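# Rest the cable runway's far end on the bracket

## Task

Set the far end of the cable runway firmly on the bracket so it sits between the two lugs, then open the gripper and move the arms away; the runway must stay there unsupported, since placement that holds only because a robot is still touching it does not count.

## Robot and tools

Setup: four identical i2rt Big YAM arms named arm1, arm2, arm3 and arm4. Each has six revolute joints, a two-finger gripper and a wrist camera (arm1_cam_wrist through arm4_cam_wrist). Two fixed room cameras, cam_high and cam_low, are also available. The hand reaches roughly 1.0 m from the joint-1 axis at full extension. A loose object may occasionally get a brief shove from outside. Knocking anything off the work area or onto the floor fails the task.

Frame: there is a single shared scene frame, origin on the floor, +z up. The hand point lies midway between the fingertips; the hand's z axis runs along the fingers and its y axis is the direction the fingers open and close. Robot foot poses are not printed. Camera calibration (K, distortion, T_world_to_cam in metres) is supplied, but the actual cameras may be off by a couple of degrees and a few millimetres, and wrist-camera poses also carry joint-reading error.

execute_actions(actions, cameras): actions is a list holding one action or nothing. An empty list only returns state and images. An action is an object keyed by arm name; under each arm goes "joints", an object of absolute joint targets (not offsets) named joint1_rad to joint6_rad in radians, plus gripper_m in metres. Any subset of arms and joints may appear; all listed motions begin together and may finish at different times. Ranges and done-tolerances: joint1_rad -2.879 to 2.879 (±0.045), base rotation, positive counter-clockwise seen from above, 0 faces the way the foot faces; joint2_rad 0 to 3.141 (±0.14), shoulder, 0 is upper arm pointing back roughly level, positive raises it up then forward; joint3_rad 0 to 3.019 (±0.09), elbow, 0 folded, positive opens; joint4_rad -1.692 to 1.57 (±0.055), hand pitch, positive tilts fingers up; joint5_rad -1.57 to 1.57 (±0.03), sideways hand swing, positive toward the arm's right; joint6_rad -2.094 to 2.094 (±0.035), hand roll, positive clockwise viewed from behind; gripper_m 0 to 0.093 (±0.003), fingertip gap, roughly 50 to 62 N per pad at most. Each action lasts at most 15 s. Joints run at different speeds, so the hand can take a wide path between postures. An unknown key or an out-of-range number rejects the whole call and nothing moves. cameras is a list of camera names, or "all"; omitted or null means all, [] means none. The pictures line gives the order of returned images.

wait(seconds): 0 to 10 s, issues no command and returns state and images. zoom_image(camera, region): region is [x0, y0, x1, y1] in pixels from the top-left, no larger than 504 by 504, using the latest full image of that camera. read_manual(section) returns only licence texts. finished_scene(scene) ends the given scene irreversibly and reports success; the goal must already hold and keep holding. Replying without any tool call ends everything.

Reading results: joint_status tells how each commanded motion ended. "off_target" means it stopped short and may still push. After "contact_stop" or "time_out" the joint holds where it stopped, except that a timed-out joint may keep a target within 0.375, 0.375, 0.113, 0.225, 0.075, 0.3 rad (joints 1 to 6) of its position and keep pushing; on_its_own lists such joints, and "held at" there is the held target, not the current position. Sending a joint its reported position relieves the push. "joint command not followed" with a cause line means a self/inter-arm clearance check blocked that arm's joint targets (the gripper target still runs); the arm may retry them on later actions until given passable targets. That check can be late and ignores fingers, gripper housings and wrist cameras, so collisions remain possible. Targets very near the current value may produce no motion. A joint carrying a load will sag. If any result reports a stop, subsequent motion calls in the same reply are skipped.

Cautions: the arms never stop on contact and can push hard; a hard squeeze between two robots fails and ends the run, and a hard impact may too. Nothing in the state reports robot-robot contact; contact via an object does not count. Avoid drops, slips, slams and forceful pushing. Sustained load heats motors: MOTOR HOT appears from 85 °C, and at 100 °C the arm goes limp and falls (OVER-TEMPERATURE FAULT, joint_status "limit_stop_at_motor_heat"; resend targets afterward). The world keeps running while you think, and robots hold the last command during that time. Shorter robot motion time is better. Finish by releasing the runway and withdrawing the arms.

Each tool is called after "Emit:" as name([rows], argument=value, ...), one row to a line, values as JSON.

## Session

Emit:
execute_actions(actions=[])

Scene clock: 0.00 s.
arm1.joint_positions: joint1_rad=-0.242 joint2_rad=+0.527 joint3_rad=+1.383 joint4_rad=-1.453 joint5_rad=-0.126 joint6_rad=-0.463 gripper_m=+0.095
arm1.joint_status: not commanded
arm1.hand: x=-0.9475 y=-0.3021 z=+1.3619 quat_wxyz=(-0.418, +0.661, -0.587, -0.209) (m; scene frame)
arm2.joint_positions: joint1_rad=-0.171 joint2_rad=+0.573 joint3_rad=+1.436 joint4_rad=-1.548 joint5_rad=-0.236 joint6_rad=+0.505 gripper_m=+0.094
arm2.joint_status: not commanded
arm2.hand: x=-0.3137 y=+0.3443 z=+1.3050 quat_wxyz=(-0.398, -0.814, -0.377, +0.192) (m; scene frame)
arm3.joint_positions: joint1_rad=-0.128 joint2_rad=+0.438 joint3_rad=+1.400 joint4_rad=-1.197 joint5_rad=+0.109 joint6_rad=-0.335 gripper_m=+0.095
arm3.joint_status: not commanded
arm3.hand: x=+0.6367 y=-0.3743 z=+1.4527 quat_wxyz=(-0.532, +0.619, -0.484, -0.318) (m; scene frame)
arm4.joint_positions: joint1_rad=+0.240 joint2_rad=+0.512 joint3_rad=+1.446 joint4_rad=-1.261 joint5_rad=+0.245 joint6_rad=+0.182 gripper_m=+0.094
arm4.joint_status: not commanded
arm4.hand: x=+1.2342 y=+0.3190 z=+1.3757 quat_wxyz=(-0.443, -0.589, -0.553, +0.389) (m; scene frame)
pictures: arm1_cam_wrist, arm2_cam_wrist, arm3_cam_wrist, arm4_cam_wrist, cam_high, cam_low
camera_calibration (this result's frames):
arm1_cam_wrist: T_world_to_cam=[[0.950454, -0.0470333, 0.307286, 0.468685], [0.0491142, -0.953353, -0.297834, 0.170438], [0.30696, 0.29817, -0.903809, 1.73153], [0, 0, 0, 1]] pos_world=[-0.985345, -0.331759, 1.47172]
arm2_cam_wrist: T_world_to_cam=[[-0.77269, 0.398844, -0.493835, 0.256981], [0.529404, 0.834157, -0.15464, 0.0832466], [0.350259, -0.380927, -0.855695, 1.48148], [0, 0, 0, 1]] pos_world=[-0.364407, 0.392401, 1.40748]
arm3_cam_wrist: T_world_to_cam=[[0.936199, -0.038854, 0.349317, -1.1186], [0.189449, -0.781349, -0.594646, 0.449602], [0.296043, 0.622884, -0.724137, 1.21811], [0, 0, 0, 1]] pos_world=[0.601446, -0.450909, 1.54018]
arm4_cam_wrist: T_world_to_cam=[[-0.993537, -0.00113132, -0.113507, 1.38257], [0.065597, 0.810355, -0.582255, 0.468271], [0.0926394, -0.585938, -0.805044, 1.30491], [0, 0, 0, 1]] pos_world=[1.22203, 0.386695, 1.4801]
Images, in order (width x height): arm1_cam_wrist 504x504, arm2_cam_wrist 504x504, arm3_cam_wrist 504x504, arm4_cam_wrist 504x504, cam_high 504x504, cam_low 504x504.

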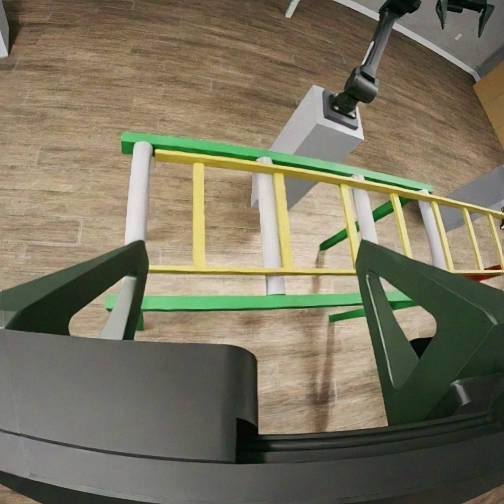

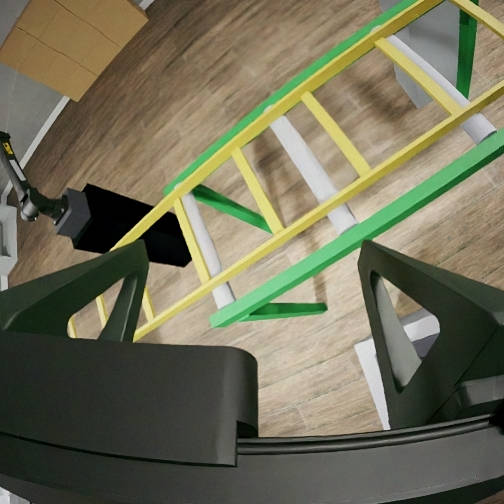

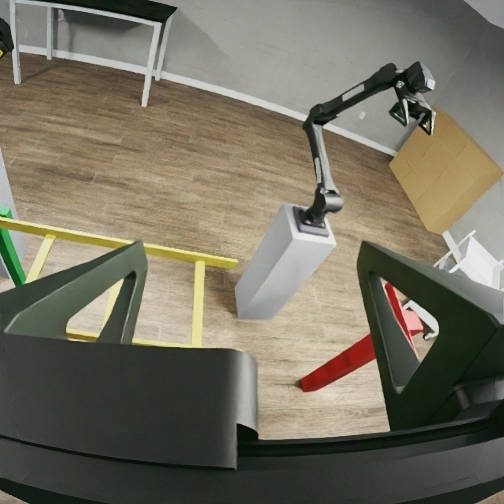

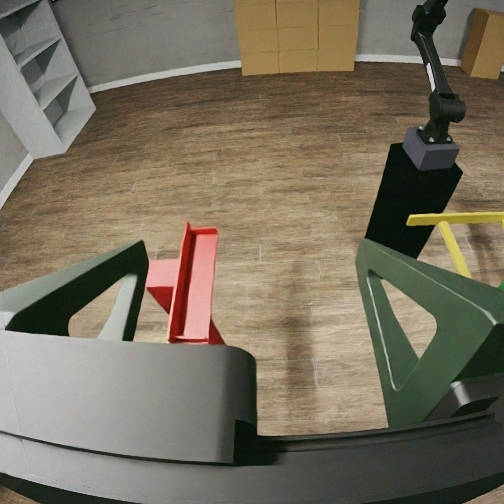

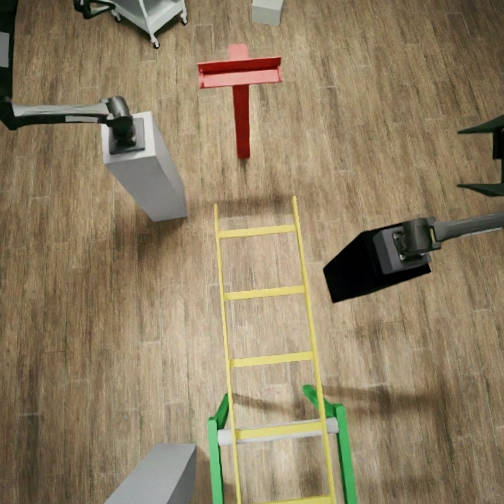

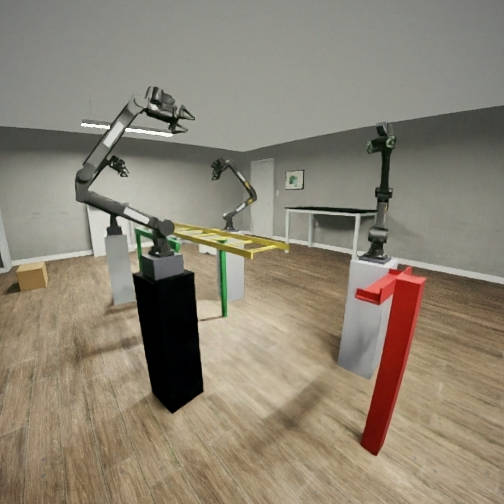

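Emit:
execute_actions([
  {"arm4":{"joints":{"joint1_rad":-0.893,"joint2_rad":2.07,"joint3_rad":2.04,"joint4_rad":-1.54,"joint5_rad":0,"joint6_rad":-0.845}},"arm3":{"joints":{"joint1_rad":0.113,"joint2_rad":1.67,"joint3_rad":1.26,"joint4_rad":-1.16,"joint5_rad":0,"joint6_rad":0.225}}},
], cameras=["arm3_cam_wrist","arm4_cam_wrist","cam_high","cam_low"])

Emit:
zoom_image(camera="cam_low", region=[280, 210, 440, 320])

Emit:
zoom_image(camera="cam_high", region=[170, 30, 310, 150])

Scene clock: 18.90 s.
arm1.joint_positions: joint1_rad=-0.242 joint2_rad=+0.527 joint3_rad=+1.383 joint4_rad=-1.453 joint5_rad=-0.126 joint6_rad=-0.463 gripper_m=+0.095
arm1.joint_status: not commanded
arm1.hand: x=-0.9475 y=-0.3021 z=+1.3619 quat_wxyz=(-0.418, +0.661, -0.587, -0.209) (m; scene frame)
arm2.joint_positions: joint1_rad=-0.171 joint2_rad=+0.573 joint3_rad=+1.436 joint4_rad=-1.548 joint5_rad=-0.236 joint6_rad=+0.505 gripper_m=+0.094
arm2.joint_status: not commanded
arm2.hand: x=-0.3137 y=+0.3443 z=+1.3050 quat_wxyz=(-0.398, -0.814, -0.377, +0.192) (m; scene frame)
arm3.joint_positions: joint1_rad=+0.108 joint2_rad=+1.666 joint3_rad=+1.263 joint4_rad=-1.165 joint5_rad=+0.003 joint6_rad=+0.215 gripper_m=+0.095
arm3.joint_status: all done
arm3.hand: x=+0.5138 y=-0.0739 z=+0.9476 quat_wxyz=(-0.004, +0.710, -0.704, +0.003) (m; scene frame)
arm4.joint_positions: joint1_rad=-0.898 joint2_rad=+2.089 joint3_rad=+2.013 joint4_rad=-1.531 joint5_rad=+0.002 joint6_rad=-0.830 gripper_m=+0.094
arm4.joint_status: all done
arm4.hand: x=+0.7410 y=+0.0764 z=+0.9255 quat_wxyz=(-0.001, -0.712, -0.702, -0.014) (m; scene frame)
pictures: arm3_cam_wrist, arm4_cam_wrist, cam_high, cam_low
camera_calibration (this result's frames):
arm3_cam_wrist: T_world_to_cam=[[0.999863, 0.00667316, 0.0151721, -0.528203], [-0.00358948, -0.806471, 0.591262, -0.619233], [0.0161815, -0.591235, -0.806337, 0.833593], [0, 0, 0, 1]] pos_world=[0.512419, -0.00301955, 1.0463]
arm4_cam_wrist: T_world_to_cam=[[-0.998987, 0.0377602, -0.0244958, 0.759916], [0.0151813, 0.795017, 0.606397, -0.626573], [0.0423722, 0.60541, -0.794785, 0.782737], [0, 0, 0, 1]] pos_world=[0.735492, -0.00443534, 1.02067]
Images, in order (width x height): arm3_cam_wrist 504x504, arm4_cam_wrist 504x504, cam_high 504x504, cam_low 504x504.

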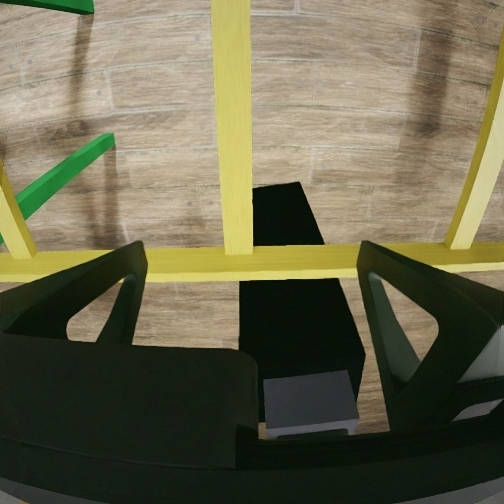

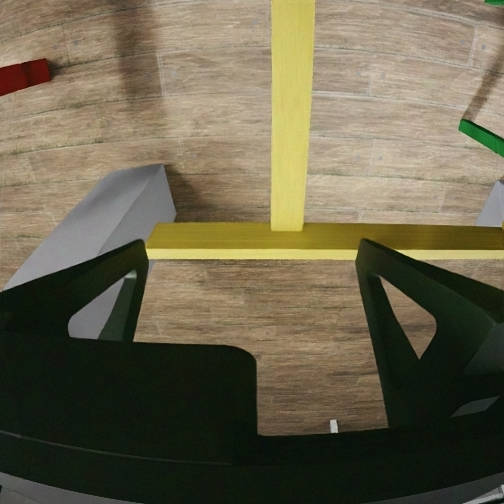

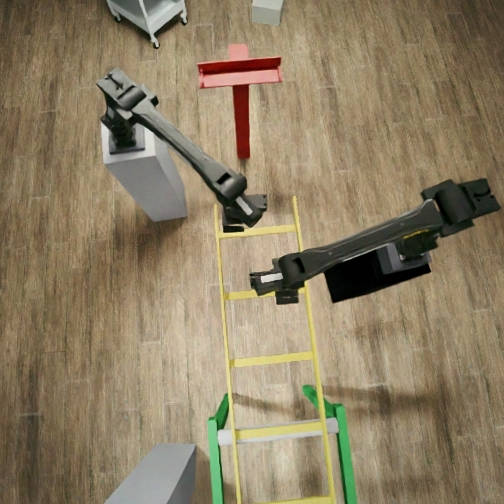

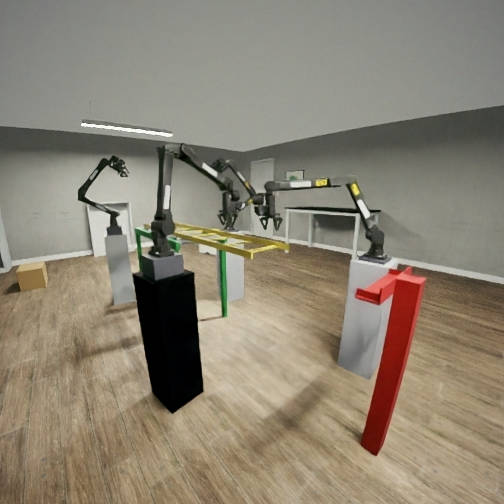

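Region (280, 210, 440, 320) of cam_low's 504x504 image, scaled by 3.150, with more detail than that image has; it fills the top 346 rows of this view, and the rest is white.

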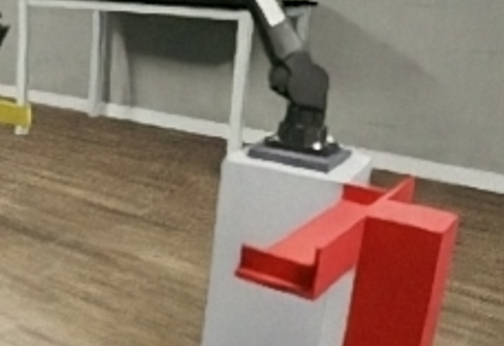

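Region (170, 30, 310, 150) of cam_high's 504x504 image, scaled by 3.600, with more detail than that image has; it fills the top 432 rows of this view, and the rest is white.

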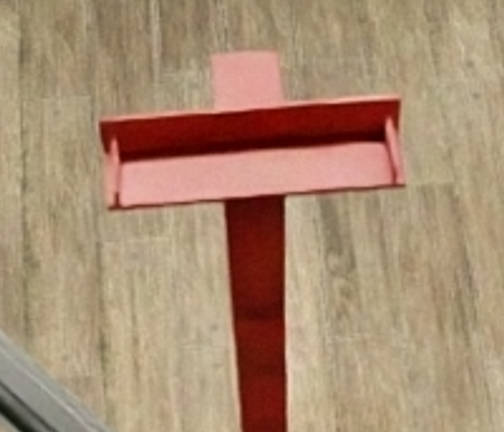

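Emit:
execute_actions([
  {"arm4":{"joints":{"joint1_rad":-0.908,"joint2_rad":2.235,"joint3_rad":1.96,"joint4_rad":-1.273,"joint6_rad":-0.87}},"arm3":{"joints":{"joint1_rad":0.135,"joint2_rad":1.865,"joint3_rad":1.135,"joint4_rad":-0.83,"joint6_rad":0.24}}},
], cameras=["arm3_cam_wrist","arm4_cam_wrist"])

Emit:
execute_actions([
  {"arm4":{"joints":{"gripper_m":0}},"arm3":{"joints":{"gripper_m":0}}},
], cameras=["arm3_cam_wrist","arm4_cam_wrist"])

Scene clock: 30.23 s.
arm1.joint_positions: joint1_rad=-0.242 joint2_rad=+0.527 joint3_rad=+1.383 joint4_rad=-1.453 joint5_rad=-0.126 joint6_rad=-0.463 gripper_m=+0.095
arm1.joint_status: not commanded
arm1.hand: x=-0.9475 y=-0.3021 z=+1.3619 quat_wxyz=(-0.418, +0.661, -0.587, -0.209) (m; scene frame)
arm2.joint_positions: joint1_rad=-0.171 joint2_rad=+0.573 joint3_rad=+1.436 joint4_rad=-1.548 joint5_rad=-0.236 joint6_rad=+0.505 gripper_m=+0.094
arm2.joint_status: not commanded
arm2.hand: x=-0.3137 y=+0.3443 z=+1.3050 quat_wxyz=(-0.398, -0.814, -0.377, +0.192) (m; scene frame)
arm3.joint_positions: joint1_rad=+0.130 joint2_rad=+1.876 joint3_rad=+1.130 joint4_rad=-0.841 joint5_rad=+0.003 joint6_rad=+0.230 gripper_m=+0.095
arm3.joint_status: all done
arm3.hand: x=+0.5047 y=-0.0775 z=+0.8081 quat_wxyz=(+0.001, +0.713, -0.701, +0.012) (m; scene frame)
arm4.joint_positions: joint1_rad=-0.898 joint2_rad=+2.263 joint3_rad=+1.943 joint4_rad=-1.284 joint5_rad=+0.002 joint6_rad=-0.856 gripper_m=+0.094
arm4.joint_status: all done
arm4.hand: x=+0.7182 y=+0.0559 z=+0.7871 quat_wxyz=(-0.001, -0.703, -0.711, -0.013) (m; scene frame)
pictures: arm3_cam_wrist, arm4_cam_wrist
camera_calibration (this result's frames):
arm3_cam_wrist: T_world_to_cam=[[0.999705, 0.0141379, 0.0197523, -0.520001], [-0.000753731, -0.794721, 0.606975, -0.552891], [0.0242789, -0.60681, -0.794476, 0.704214], [0, 0, 0, 1]] pos_world=[0.502333, -0.00471782, 0.905343]
arm4_cam_wrist: T_world_to_cam=[[-0.999654, 0.0121813, -0.0233043, 0.735449], [-0.00439422, 0.796388, 0.60477, -0.510726], [0.0259262, 0.604663, -0.796059, 0.698981], [0, 0, 0, 1]] pos_world=[0.714829, -0.0248707, 0.882441]
Images, in order (width x height): arm3_cam_wrist 504x504, arm4_cam_wrist 504x504.

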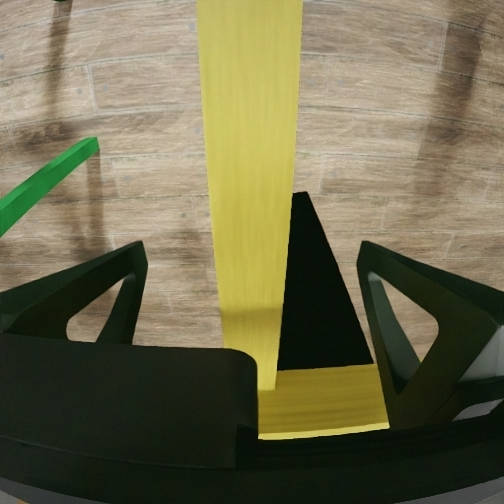

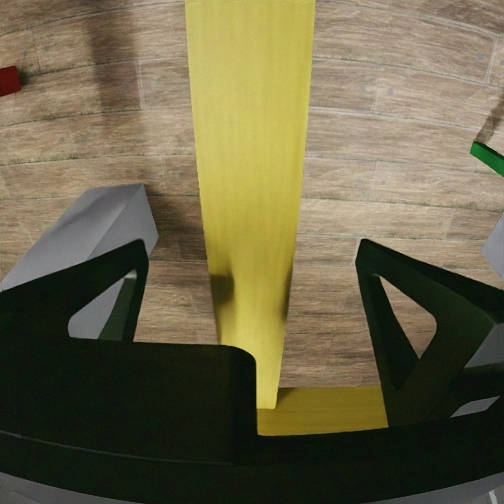

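Scene clock: 30.97 s.
arm1.joint_positions: joint1_rad=-0.242 joint2_rad=+0.527 joint3_rad=+1.383 joint4_rad=-1.453 joint5_rad=-0.126 joint6_rad=-0.463 gripper_m=+0.095
arm1.joint_status: not commanded
arm1.hand: x=-0.9475 y=-0.3021 z=+1.3619 quat_wxyz=(-0.418, +0.661, -0.587, -0.209) (m; scene frame)
arm2.joint_positions: joint1_rad=-0.171 joint2_rad=+0.573 joint3_rad=+1.436 joint4_rad=-1.548 joint5_rad=-0.236 joint6_rad=+0.505 gripper_m=+0.094
arm2.joint_status: not commanded
arm2.hand: x=-0.3137 y=+0.3443 z=+1.3050 quat_wxyz=(-0.398, -0.814, -0.377, +0.192) (m; scene frame)
arm3.joint_positions: joint1_rad=+0.130 joint2_rad=+1.876 joint3_rad=+1.130 joint4_rad=-0.839 joint5_rad=+0.000 joint6_rad=+0.229 gripper_m=+0.025
arm3.joint_status: gripper_m off_target (ended at +0.025, target +0.000)
arm3.hand: x=+0.5038 y=-0.0772 z=+0.8081 quat_wxyz=(+0.003, +0.713, -0.701, +0.010) (m; scene frame)
arm4.joint_positions: joint1_rad=-0.898 joint2_rad=+2.263 joint3_rad=+1.943 joint4_rad=-1.283 joint5_rad=+0.002 joint6_rad=-0.857 gripper_m=+0.023
arm4.joint_status: gripper_m off_target (ended at +0.023, target +0.000)
arm4.hand: x=+0.7180 y=+0.0558 z=+0.7871 quat_wxyz=(-0.001, -0.703, -0.711, -0.013) (m; scene frame)
pictures: arm3_cam_wrist, arm4_cam_wrist
camera_calibration (this result's frames):
arm3_cam_wrist: T_world_to_cam=[[0.999763, 0.0151999, 0.0155872, -0.515659], [0.00263891, -0.795269, 0.606251, -0.55385], [0.021611, -0.606066, -0.79512, 0.706298], [0, 0, 0, 1]] pos_world=[0.501734, -0.00455821, 0.905402]
arm4_cam_wrist: T_world_to_cam=[[-0.99968, 0.0110265, -0.0227597, 0.734965], [-0.00497161, 0.796702, 0.604352, -0.509898], [0.0247966, 0.604272, -0.796393, 0.700151], [0, 0, 0, 1]] pos_world=[0.714833, -0.0249486, 0.88248]
Images, in order (width x height): arm3_cam_wrist 504x504, arm4_cam_wrist 504x504.

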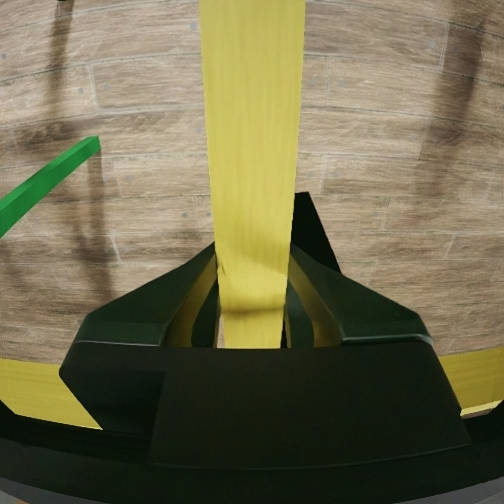

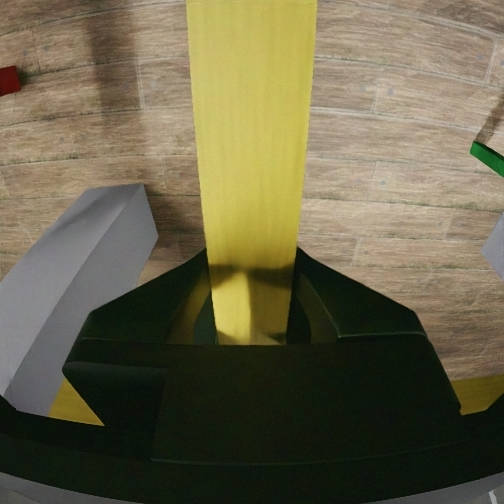

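Emit:
execute_actions([
  {"arm4":{"joints":{"joint1_rad":-0.763,"joint2_rad":1.94,"joint3_rad":1.525,"joint4_rad":-1.09,"joint6_rad":-0.714}},"arm3":{"joints":{"joint1_rad":-0.141,"joint2_rad":1.795,"joint3_rad":1.135,"joint4_rad":-0.86,"joint6_rad":-0.03}}},
], cameras=[])

Emit:
execute_actions([
  {"arm4":{"joints":{"joint1_rad":-0.562,"joint2_rad":1.74,"joint3_rad":1.27,"joint4_rad":-1.02,"joint6_rad":-0.513}},"arm3":{"joints":{"joint1_rad":-0.406,"joint2_rad":1.81,"joint3_rad":1.225,"joint4_rad":-0.90,"joint6_rad":-0.295}}},
], cameras=[])

Emit:
execute_actions([
  {"arm4":{"joints":{"joint1_rad":-0.307,"joint2_rad":1.60,"joint3_rad":1.14,"joint4_rad":-1.0,"joint6_rad":-0.258}},"arm3":{"joints":{"joint1_rad":-0.635,"joint2_rad":1.89,"joint3_rad":1.425,"joint4_rad":-0.99,"joint6_rad":-0.523}}},
], cameras=[])

Emit:
execute_actions([
  {"arm4":{"joints":{"joint1_rad":-0.033,"joint2_rad":1.555,"joint3_rad":1.10,"joint4_rad":-1.0,"joint6_rad":0.016}},"arm3":{"joints":{"joint1_rad":-0.804,"joint2_rad":2.035,"joint3_rad":1.705,"joint4_rad":-1.105,"joint6_rad":-0.693}}},
], cameras=["cam_high","cam_low"])

Emit:
zoom_image(camera="cam_high", region=[170, 30, 310, 150])

Scene clock: 56.17 s.
arm1.joint_positions: joint1_rad=-0.242 joint2_rad=+0.527 joint3_rad=+1.383 joint4_rad=-1.453 joint5_rad=-0.126 joint6_rad=-0.463 gripper_m=+0.095
arm1.joint_status: not commanded
arm1.hand: x=-0.9475 y=-0.3021 z=+1.3619 quat_wxyz=(-0.418, +0.661, -0.587, -0.209) (m; scene frame)
arm2.joint_positions: joint1_rad=-0.171 joint2_rad=+0.573 joint3_rad=+1.436 joint4_rad=-1.548 joint5_rad=-0.236 joint6_rad=+0.505 gripper_m=+0.094
arm2.joint_status: not commanded
arm2.hand: x=-0.3137 y=+0.3443 z=+1.3050 quat_wxyz=(-0.398, -0.814, -0.377, +0.192) (m; scene frame)
arm3.joint_positions: joint1_rad=-0.154 joint2_rad=+1.864 joint3_rad=+1.112 joint4_rad=-0.837 joint5_rad=+0.001 joint6_rad=-0.060 gripper_m=+0.025
arm3.joint_status: all done
arm3.hand: x=+0.6383 y=-0.0694 z=+0.8095 quat_wxyz=(+0.005, +0.715, -0.699, +0.010) (m; scene frame)
arm4.joint_positions: joint1_rad=-0.748 joint2_rad=+2.000 joint3_rad=+1.487 joint4_rad=-1.065 joint5_rad=-0.002 joint6_rad=-0.710 gripper_m=+0.023
arm4.joint_status: all done
arm4.hand: x=+0.8532 y=+0.0609 z=+0.7871 quat_wxyz=(-0.001, -0.702, -0.712, +0.000) (m; scene frame)
pictures: none
No camera images: the call's "cameras" was empty. Leave "cameras" out to get every camera's image.

Scene clock: 57.70 s.
arm1.joint_positions: joint1_rad=-0.242 joint2_rad=+0.527 joint3_rad=+1.383 joint4_rad=-1.453 joint5_rad=-0.126 joint6_rad=-0.463 gripper_m=+0.095
arm1.joint_status: not commanded
arm1.hand: x=-0.9475 y=-0.3021 z=+1.3619 quat_wxyz=(-0.418, +0.661, -0.587, -0.209) (m; scene frame)
arm2.joint_positions: joint1_rad=-0.171 joint2_rad=+0.573 joint3_rad=+1.436 joint4_rad=-1.548 joint5_rad=-0.236 joint6_rad=+0.505 gripper_m=+0.094
arm2.joint_status: not commanded
arm2.hand: x=-0.3137 y=+0.3443 z=+1.3050 quat_wxyz=(-0.398, -0.814, -0.377, +0.192) (m; scene frame)
arm3.joint_positions: joint1_rad=-0.399 joint2_rad=+1.880 joint3_rad=+1.165 joint4_rad=-0.852 joint5_rad=+0.001 joint6_rad=-0.307 gripper_m=+0.025
arm3.joint_status: all done
arm3.hand: x=+0.7575 y=-0.0687 z=+0.8179 quat_wxyz=(-0.003, +0.716, -0.698, +0.003) (m; scene frame)
arm4.joint_positions: joint1_rad=-0.562 joint2_rad=+1.829 joint3_rad=+1.246 joint4_rad=-0.975 joint5_rad=-0.006 joint6_rad=-0.523 gripper_m=+0.023
arm4.joint_status: all done
arm4.hand: x=+0.9738 y=+0.0578 z=+0.7966 quat_wxyz=(-0.005, -0.702, -0.712, +0.009) (m; scene frame)
pictures: none
No camera images: the call's "cameras" was empty. Leave "cameras" out to get every camera's image.

Scene clock: 59.20 s.
arm1.joint_positions: joint1_rad=-0.242 joint2_rad=+0.527 joint3_rad=+1.383 joint4_rad=-1.453 joint5_rad=-0.126 joint6_rad=-0.463 gripper_m=+0.095
arm1.joint_status: not commanded
arm1.hand: x=-0.9475 y=-0.3021 z=+1.3619 quat_wxyz=(-0.418, +0.661, -0.587, -0.209) (m; scene frame)
arm2.joint_positions: joint1_rad=-0.171 joint2_rad=+0.573 joint3_rad=+1.436 joint4_rad=-1.548 joint5_rad=-0.236 joint6_rad=+0.505 gripper_m=+0.094
arm2.joint_status: not commanded
arm2.hand: x=-0.3137 y=+0.3443 z=+1.3050 quat_wxyz=(-0.398, -0.814, -0.377, +0.192) (m; scene frame)
arm3.joint_positions: joint1_rad=-0.624 joint2_rad=+1.962 joint3_rad=+1.366 joint4_rad=-0.967 joint5_rad=+0.007 joint6_rad=-0.532 gripper_m=+0.025
arm3.joint_status: all done
arm3.hand: x=+0.8871 y=-0.0628 z=+0.8390 quat_wxyz=(-0.006, +0.716, -0.698, +0.006) (m; scene frame)
arm4.joint_positions: joint1_rad=-0.311 joint2_rad=+1.681 joint3_rad=+1.108 joint4_rad=-0.977 joint5_rad=-0.011 joint6_rad=-0.271 gripper_m=+0.023
arm4.joint_status: all done
arm4.hand: x=+1.1051 y=+0.0579 z=+0.8194 quat_wxyz=(-0.011, -0.702, -0.712, +0.010) (m; scene frame)
pictures: none
No camera images: the call's "cameras" was empty. Leave "cameras" out to get every camera's image.

Scene clock: 60.67 s.
arm1.joint_positions: joint1_rad=-0.242 joint2_rad=+0.527 joint3_rad=+1.383 joint4_rad=-1.453 joint5_rad=-0.126 joint6_rad=-0.463 gripper_m=+0.095
arm1.joint_status: not commanded
arm1.hand: x=-0.9475 y=-0.3021 z=+1.3619 quat_wxyz=(-0.418, +0.661, -0.587, -0.209) (m; scene frame)
arm2.joint_positions: joint1_rad=-0.171 joint2_rad=+0.573 joint3_rad=+1.436 joint4_rad=-1.548 joint5_rad=-0.236 joint6_rad=+0.505 gripper_m=+0.094
arm2.joint_status: not commanded
arm2.hand: x=-0.3137 y=+0.3443 z=+1.3050 quat_wxyz=(-0.398, -0.814, -0.377, +0.192) (m; scene frame)
arm3.joint_positions: joint1_rad=-0.793 joint2_rad=+2.121 joint3_rad=+1.643 joint4_rad=-1.082 joint5_rad=-0.003 joint6_rad=-0.705 gripper_m=+0.025
arm3.joint_status: all done
arm3.hand: x=+1.0077 y=-0.0569 z=+0.8415 quat_wxyz=(-0.006, +0.717, -0.697, +0.002) (m; scene frame)
arm4.joint_positions: joint1_rad=-0.036 joint2_rad=+1.646 joint3_rad=+1.059 joint4_rad=-0.974 joint5_rad=-0.004 joint6_rad=+0.001 gripper_m=+0.023
arm4.joint_status: all done
arm4.hand: x=+1.2278 y=+0.0619 z=+0.8177 quat_wxyz=(-0.005, -0.701, -0.713, +0.005) (m; scene frame)
pictures: cam_high, cam_low
Images, in order (width x height): cam_high 504x504, cam_low 504x504.

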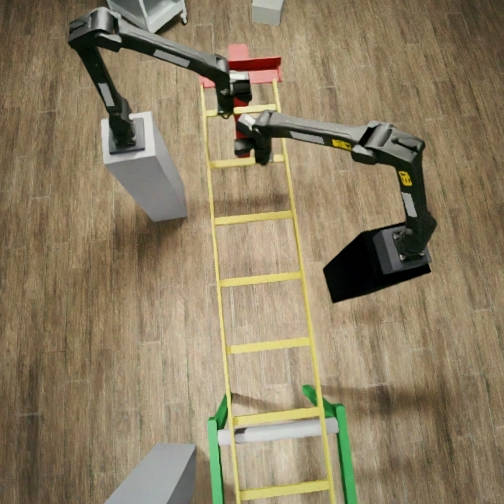

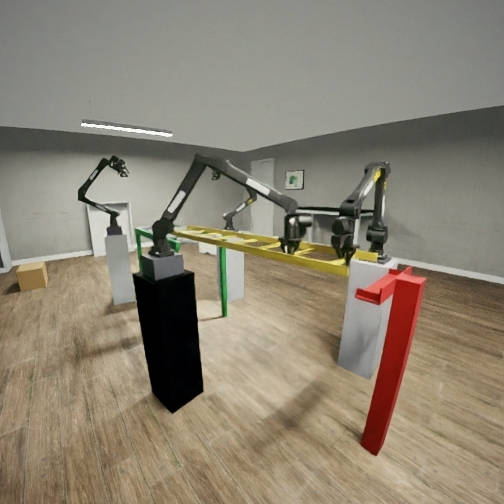

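Region (170, 30, 310, 150) of cam_high's 504x504 image, scaled by 3.600, with more detail than that image has; it fills the top 432 rows of this view, and the rest is white.

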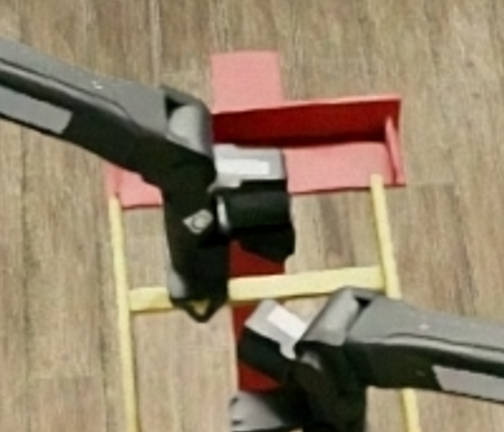

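Emit:
execute_actions([
  {"arm4":{"joints":{"joint1_rad":0.17,"joint2_rad":1.61,"joint3_rad":1.16,"joint4_rad":-1.0,"joint6_rad":0.225}},"arm3":{"joints":{"joint1_rad":-0.92,"joint2_rad":2.185,"joint3_rad":1.96,"joint4_rad":-1.21,"joint6_rad":-0.795}}},
], cameras=["cam_high","cam_low"])

Emit:
zoom_image(camera="cam_high", region=[170, 30, 310, 150])

Emit:
zoom_image(camera="cam_low", region=[280, 210, 440, 320])

Scene clock: 70.07 s.
arm1.joint_positions: joint1_rad=-0.242 joint2_rad=+0.527 joint3_rad=+1.383 joint4_rad=-1.453 joint5_rad=-0.126 joint6_rad=-0.463 gripper_m=+0.095
arm1.joint_status: not commanded
arm1.hand: x=-0.9475 y=-0.3021 z=+1.3619 quat_wxyz=(-0.418, +0.661, -0.587, -0.209) (m; scene frame)
arm2.joint_positions: joint1_rad=-0.171 joint2_rad=+0.573 joint3_rad=+1.436 joint4_rad=-1.548 joint5_rad=-0.236 joint6_rad=+0.505 gripper_m=+0.094
arm2.joint_status: not commanded
arm2.hand: x=-0.3137 y=+0.3443 z=+1.3050 quat_wxyz=(-0.398, -0.814, -0.377, +0.192) (m; scene frame)
arm3.joint_positions: joint1_rad=-0.897 joint2_rad=+2.266 joint3_rad=+1.890 joint4_rad=-1.176 joint5_rad=-0.013 joint6_rad=-0.809 gripper_m=+0.025
arm3.joint_status: all done
arm3.hand: x=+1.0947 y=-0.0581 z=+0.8377 quat_wxyz=(-0.011, +0.717, -0.697, -0.003) (m; scene frame)
arm4.joint_positions: joint1_rad=+0.165 joint2_rad=+1.685 joint3_rad=+1.090 joint4_rad=-0.967 joint5_rad=+0.003 joint6_rad=+0.203 gripper_m=+0.023
arm4.joint_status: all done
arm4.hand: x=+1.3167 y=+0.0596 z=+0.8111 quat_wxyz=(-0.003, -0.702, -0.712, +0.007) (m; scene frame)
pictures: cam_high, cam_low
Images, in order (width x height): cam_high 504x504, cam_low 504x504.

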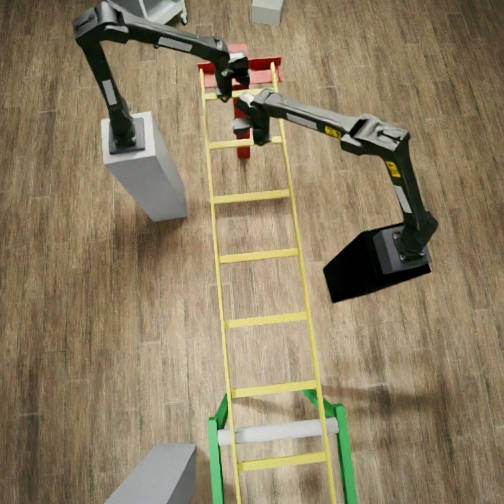

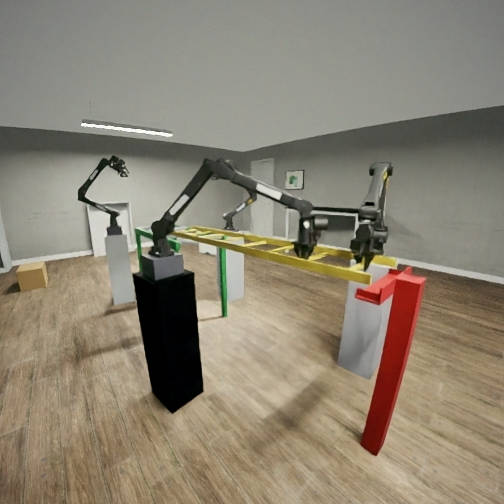

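Region (170, 30, 310, 150) of cam_high's 504x504 image, scaled by 3.600, with more detail than that image has; it fills the top 432 rows of this view, and the rest is white.

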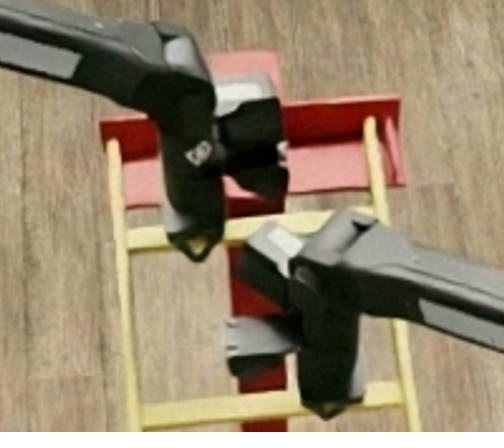

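Region (280, 210, 440, 320) of cam_low's 504x504 image, scaled by 3.150, with more detail than that image has; it fills the top 346 rows of this view, and the rest is white.

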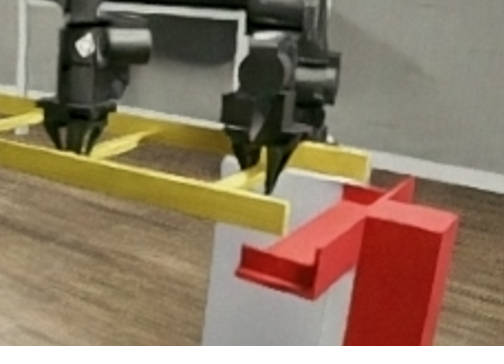

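Emit:
execute_actions([
  {"arm4":{"joints":{"joint1_rad":0.20,"joint2_rad":1.655,"joint3_rad":1.20,"joint4_rad":-1.0,"joint6_rad":0.29}},"arm3":{"joints":{"joint1_rad":-0.96,"joint2_rad":2.185,"joint3_rad":1.95,"joint4_rad":-1.22,"joint6_rad":-0.79}}},
], cameras=["cam_high"])

Emit:
zoom_image(camera="cam_high", region=[170, 30, 310, 150])

Scene clock: 79.27 s.
arm1.joint_positions: joint1_rad=-0.242 joint2_rad=+0.527 joint3_rad=+1.383 joint4_rad=-1.453 joint5_rad=-0.126 joint6_rad=-0.463 gripper_m=+0.095
arm1.joint_status: not commanded
arm1.hand: x=-0.9475 y=-0.3021 z=+1.3619 quat_wxyz=(-0.418, +0.661, -0.587, -0.209) (m; scene frame)
arm2.joint_positions: joint1_rad=-0.171 joint2_rad=+0.573 joint3_rad=+1.436 joint4_rad=-1.548 joint5_rad=-0.236 joint6_rad=+0.505 gripper_m=+0.094
arm2.joint_status: not commanded
arm2.hand: x=-0.3137 y=+0.3443 z=+1.3050 quat_wxyz=(-0.398, -0.814, -0.377, +0.192) (m; scene frame)
arm3.joint_positions: joint1_rad=-0.911 joint2_rad=+2.273 joint3_rad=+1.890 joint4_rad=-1.176 joint5_rad=-0.013 joint6_rad=-0.813 gripper_m=+0.025
arm3.joint_status: joint1_rad time_out (moved -0.013 of -0.063); the others done
arm3.on_its_own: joint1_rad reads -0.911 and still pushes toward -0.960 since a time_out
arm3.hand: x=+1.1004 y=-0.0652 z=+0.8333 quat_wxyz=(-0.007, +0.714, -0.700, -0.003) (m; scene frame)
arm4.joint_positions: joint1_rad=+0.176 joint2_rad=+1.714 joint3_rad=+1.114 joint4_rad=-0.967 joint5_rad=+0.006 joint6_rad=+0.221 gripper_m=+0.023
arm4.joint_status: joint6_rad time_out (moved +0.017 of +0.087); the others done
arm4.on_its_own: joint6_rad reads +0.221 and still pushes toward +0.290 since a time_out
arm4.hand: x=+1.3228 y=+0.0527 z=+0.8057 quat_wxyz=(+0.000, -0.704, -0.710, +0.007) (m; scene frame)
pictures: cam_high
Images, in order (width x height): cam_high 504x504.

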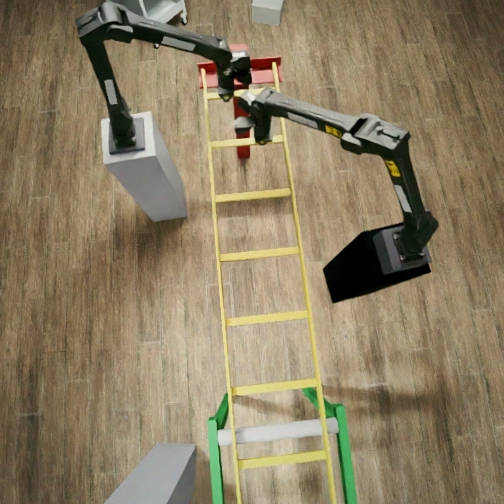

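Region (170, 30, 310, 150) of cam_high's 504x504 image, scaled by 3.600, with more detail than that image has; it fills the top 432 rows of this view, and the rest is white.

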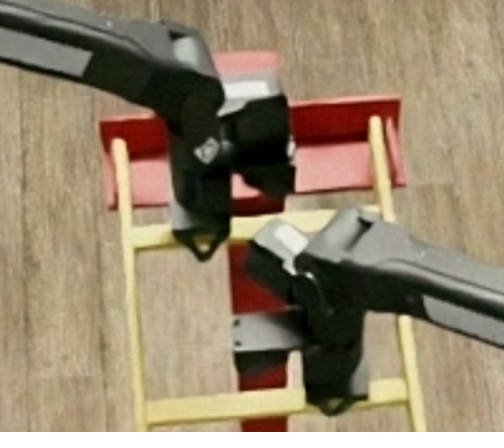

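Nearly centred; lower while moving forward.

Emit:
execute_actions([
  {"arm4":{"joints":{"joint1_rad":0.235,"joint2_rad":1.76,"joint3_rad":1.19,"joint4_rad":-0.94,"joint6_rad":0.29}},"arm3":{"joints":{"joint1_rad":-0.96,"joint2_rad":2.29,"joint3_rad":1.98,"joint4_rad":-1.19,"joint6_rad":-0.81}}},
], cameras=["cam_high","cam_low"])

Emit:
zoom_image(camera="cam_high", region=[170, 30, 310, 150])

Emit:
zoom_image(camera="cam_low", region=[280, 210, 440, 320])

Scene clock: 87.77 s.
arm1.joint_positions: joint1_rad=-0.242 joint2_rad=+0.527 joint3_rad=+1.383 joint4_rad=-1.453 joint5_rad=-0.126 joint6_rad=-0.463 gripper_m=+0.095
arm1.joint_status: not commanded
arm1.hand: x=-0.9475 y=-0.3021 z=+1.3619 quat_wxyz=(-0.418, +0.661, -0.587, -0.209) (m; scene frame)
arm2.joint_positions: joint1_rad=-0.171 joint2_rad=+0.573 joint3_rad=+1.436 joint4_rad=-1.548 joint5_rad=-0.236 joint6_rad=+0.505 gripper_m=+0.094
arm2.joint_status: not commanded
arm2.hand: x=-0.3137 y=+0.3443 z=+1.3050 quat_wxyz=(-0.398, -0.814, -0.377, +0.192) (m; scene frame)
arm3.joint_positions: joint1_rad=-0.924 joint2_rad=+2.320 joint3_rad=+1.908 joint4_rad=-1.162 joint5_rad=-0.015 joint6_rad=-0.824 gripper_m=+0.025
arm3.joint_status: all done
arm3.hand: x=+1.1091 y=-0.0692 z=+0.8089 quat_wxyz=(+0.000, +0.713, -0.701, -0.004) (m; scene frame)
arm4.joint_positions: joint1_rad=+0.198 joint2_rad=+1.786 joint3_rad=+1.123 joint4_rad=-0.927 joint5_rad=+0.017 joint6_rad=+0.243 gripper_m=+0.023
arm4.joint_status: joint6_rad time_out (moved +0.023 of +0.069); the others done
arm4.on_its_own: joint6_rad reads +0.243 and still pushes toward +0.290 since a time_out
arm4.hand: x=+1.3322 y=+0.0484 z=+0.7770 quat_wxyz=(+0.012, -0.704, -0.710, +0.006) (m; scene frame)
pictures: cam_high, cam_low
Images, in order (width x height): cam_high 504x504, cam_low 504x504.

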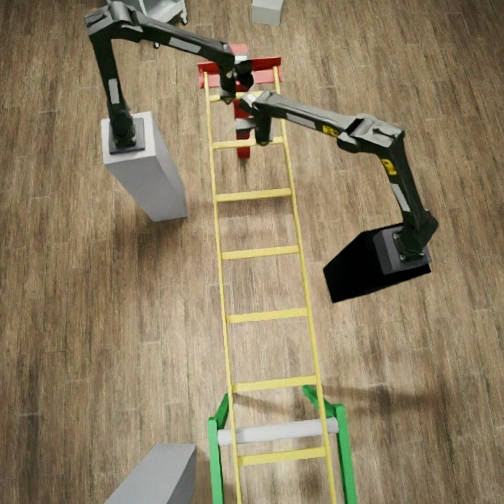

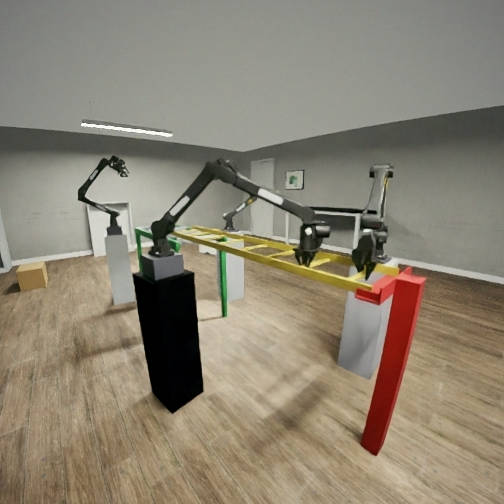

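Region (170, 30, 310, 150) of cam_high's 504x504 image, scaled by 3.600, with more detail than that image has; it fills the top 432 rows of this view, and the rest is white.

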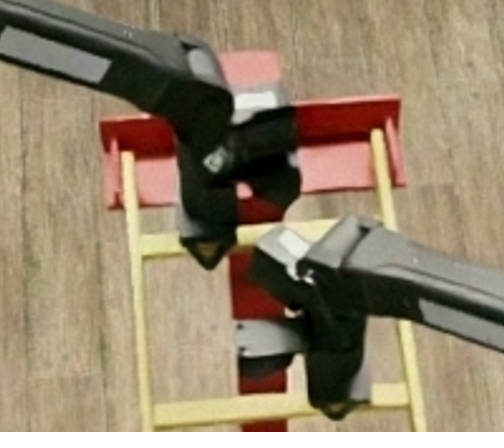

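Region (280, 210, 440, 320) of cam_low's 504x504 image, scaled by 3.150, with more detail than that image has; it fills the top 346 rows of this view, and the rest is white.

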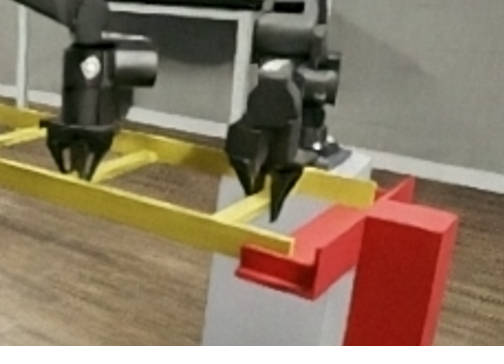

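Centred. A little further forward and down.

Emit:
execute_actions([
  {"arm4":{"joints":{"joint1_rad":0.27,"joint2_rad":1.81,"joint3_rad":1.15,"joint4_rad":-0.91,"joint6_rad":0.29}},"arm3":{"joints":{"joint1_rad":-0.975,"joint2_rad":2.38,"joint3_rad":2.0,"joint4_rad":-1.18,"joint6_rad":-0.84}}},
], cameras=["cam_low"])

Emit:
zoom_image(camera="cam_low", region=[280, 210, 440, 320])

Scene clock: 95.20 s.
arm1.joint_positions: joint1_rad=-0.242 joint2_rad=+0.527 joint3_rad=+1.383 joint4_rad=-1.453 joint5_rad=-0.126 joint6_rad=-0.463 gripper_m=+0.095
arm1.joint_status: not commanded
arm1.hand: x=-0.9475 y=-0.3021 z=+1.3619 quat_wxyz=(-0.418, +0.661, -0.587, -0.209) (m; scene frame)
arm2.joint_positions: joint1_rad=-0.171 joint2_rad=+0.573 joint3_rad=+1.436 joint4_rad=-1.548 joint5_rad=-0.236 joint6_rad=+0.505 gripper_m=+0.094
arm2.joint_status: not commanded
arm2.hand: x=-0.3137 y=+0.3443 z=+1.3050 quat_wxyz=(-0.398, -0.814, -0.377, +0.192) (m; scene frame)
arm3.joint_positions: joint1_rad=-0.935 joint2_rad=+2.342 joint3_rad=+1.944 joint4_rad=-1.174 joint5_rad=-0.015 joint6_rad=-0.837 gripper_m=+0.025
arm3.joint_status: all done
arm3.hand: x=+1.1197 y=-0.0693 z=+0.8070 quat_wxyz=(-0.001, +0.714, -0.700, -0.004) (m; scene frame)
arm4.joint_positions: joint1_rad=+0.222 joint2_rad=+1.789 joint3_rad=+1.123 joint4_rad=-0.918 joint5_rad=+0.019 joint6_rad=+0.264 gripper_m=+0.023
arm4.joint_status: joint1_rad time_out (moved +0.024 of +0.072); the others done
arm4.on_its_own: joint1_rad reads +0.222 and still pushes toward +0.270 since a time_out
arm4.hand: x=+1.3430 y=+0.0493 z=+0.7756 quat_wxyz=(+0.010, -0.703, -0.711, +0.009) (m; scene frame)
pictures: cam_low
Images, in order (width x height): cam_low 504x504.

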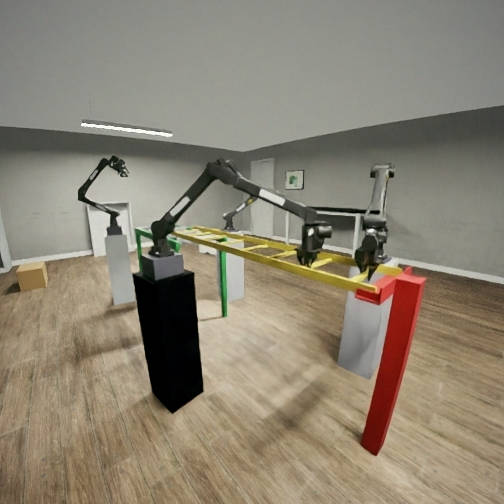

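Region (280, 210, 440, 320) of cam_low's 504x504 image, scaled by 3.150, with more detail than that image has; it fills the top 346 rows of this view, and the rest is white.

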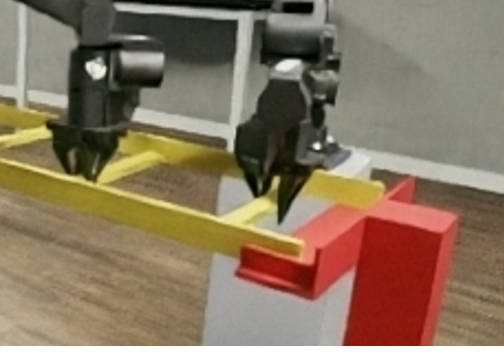

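Emit:
execute_actions([
  {"arm4":{"joints":{"gripper_m":0.055,"joint1_rad":0.225,"joint6_rad":0.264}},"arm3":{"joints":{"gripper_m":0.055,"joint1_rad":-0.937}}},
], cameras=[])

Emit:
execute_actions([
  {"arm4":{"joints":{"joint2_rad":1.25,"joint3_rad":1.2,"joint4_rad":-1.2}},"arm3":{"joints":{"joint2_rad":1.85}}},
], cameras=["cam_low","cam_high"])

Scene clock: 104.93 s.
arm1.joint_positions: joint1_rad=-0.242 joint2_rad=+0.527 joint3_rad=+1.383 joint4_rad=-1.453 joint5_rad=-0.126 joint6_rad=-0.463 gripper_m=+0.095
arm1.joint_status: not commanded
arm1.hand: x=-0.9475 y=-0.3021 z=+1.3619 quat_wxyz=(-0.418, +0.661, -0.587, -0.209) (m; scene frame)
arm2.joint_positions: joint1_rad=-0.171 joint2_rad=+0.573 joint3_rad=+1.436 joint4_rad=-1.548 joint5_rad=-0.236 joint6_rad=+0.505 gripper_m=+0.094
arm2.joint_status: not commanded
arm2.hand: x=-0.3137 y=+0.3443 z=+1.3050 quat_wxyz=(-0.398, -0.814, -0.377, +0.192) (m; scene frame)
arm3.joint_positions: joint1_rad=-0.934 joint2_rad=+2.344 joint3_rad=+1.946 joint4_rad=-1.174 joint5_rad=-0.004 joint6_rad=-0.837 gripper_m=+0.055
arm3.joint_status: all done
arm3.hand: x=+1.1210 y=-0.0703 z=+0.8064 quat_wxyz=(-0.001, +0.714, -0.700, +0.002) (m; scene frame)
arm4.joint_positions: joint1_rad=+0.222 joint2_rad=+1.797 joint3_rad=+1.123 joint4_rad=-0.918 joint5_rad=+0.002 joint6_rad=+0.264 gripper_m=+0.055
arm4.joint_status: all done
arm4.hand: x=+1.3456 y=+0.0512 z=+0.7718 quat_wxyz=(+0.010, -0.703, -0.711, -0.001) (m; scene frame)
pictures: none
No camera images: the call's "cameras" was empty. Leave "cameras" out to get every camera's image.

Scene clock: 106.67 s.
arm1.joint_positions: joint1_rad=-0.242 joint2_rad=+0.527 joint3_rad=+1.383 joint4_rad=-1.453 joint5_rad=-0.126 joint6_rad=-0.463 gripper_m=+0.095
arm1.joint_status: not commanded
arm1.hand: x=-0.9475 y=-0.3021 z=+1.3619 quat_wxyz=(-0.418, +0.661, -0.587, -0.209) (m; scene frame)
arm2.joint_positions: joint1_rad=-0.171 joint2_rad=+0.573 joint3_rad=+1.436 joint4_rad=-1.548 joint5_rad=-0.236 joint6_rad=+0.505 gripper_m=+0.094
arm2.joint_status: not commanded
arm2.hand: x=-0.3137 y=+0.3443 z=+1.3050 quat_wxyz=(-0.398, -0.814, -0.377, +0.192) (m; scene frame)
arm3.joint_positions: joint1_rad=-0.934 joint2_rad=+1.851 joint3_rad=+2.001 joint4_rad=-1.174 joint5_rad=-0.003 joint6_rad=-0.837 gripper_m=+0.055
arm3.joint_status: all done
arm3.hand: x=+1.1262 y=-0.0620 z=+1.1691 quat_wxyz=(-0.271, +0.688, -0.673, +0.013) (m; scene frame)
arm4.joint_positions: joint1_rad=+0.222 joint2_rad=+1.239 joint3_rad=+1.166 joint4_rad=-1.192 joint5_rad=+0.002 joint6_rad=+0.264 gripper_m=+0.055
arm4.joint_status: all done
arm4.hand: x=+1.3335 y=+0.0993 z=+1.0197 quat_wxyz=(-0.132, -0.695, -0.702, +0.079) (m; scene frame)
pictures: cam_high, cam_low
Images, in order (width x height): cam_high 504x504, cam_low 504x504.

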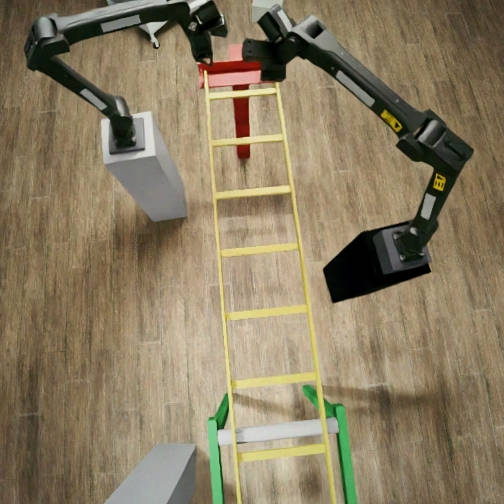

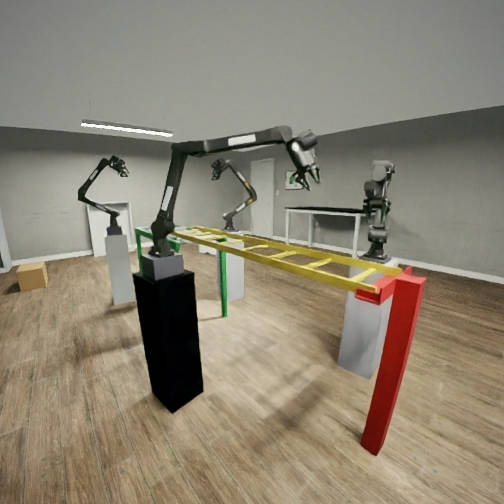

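Emit:
finished_scene(scene=2)

The scene is finished: the task was done.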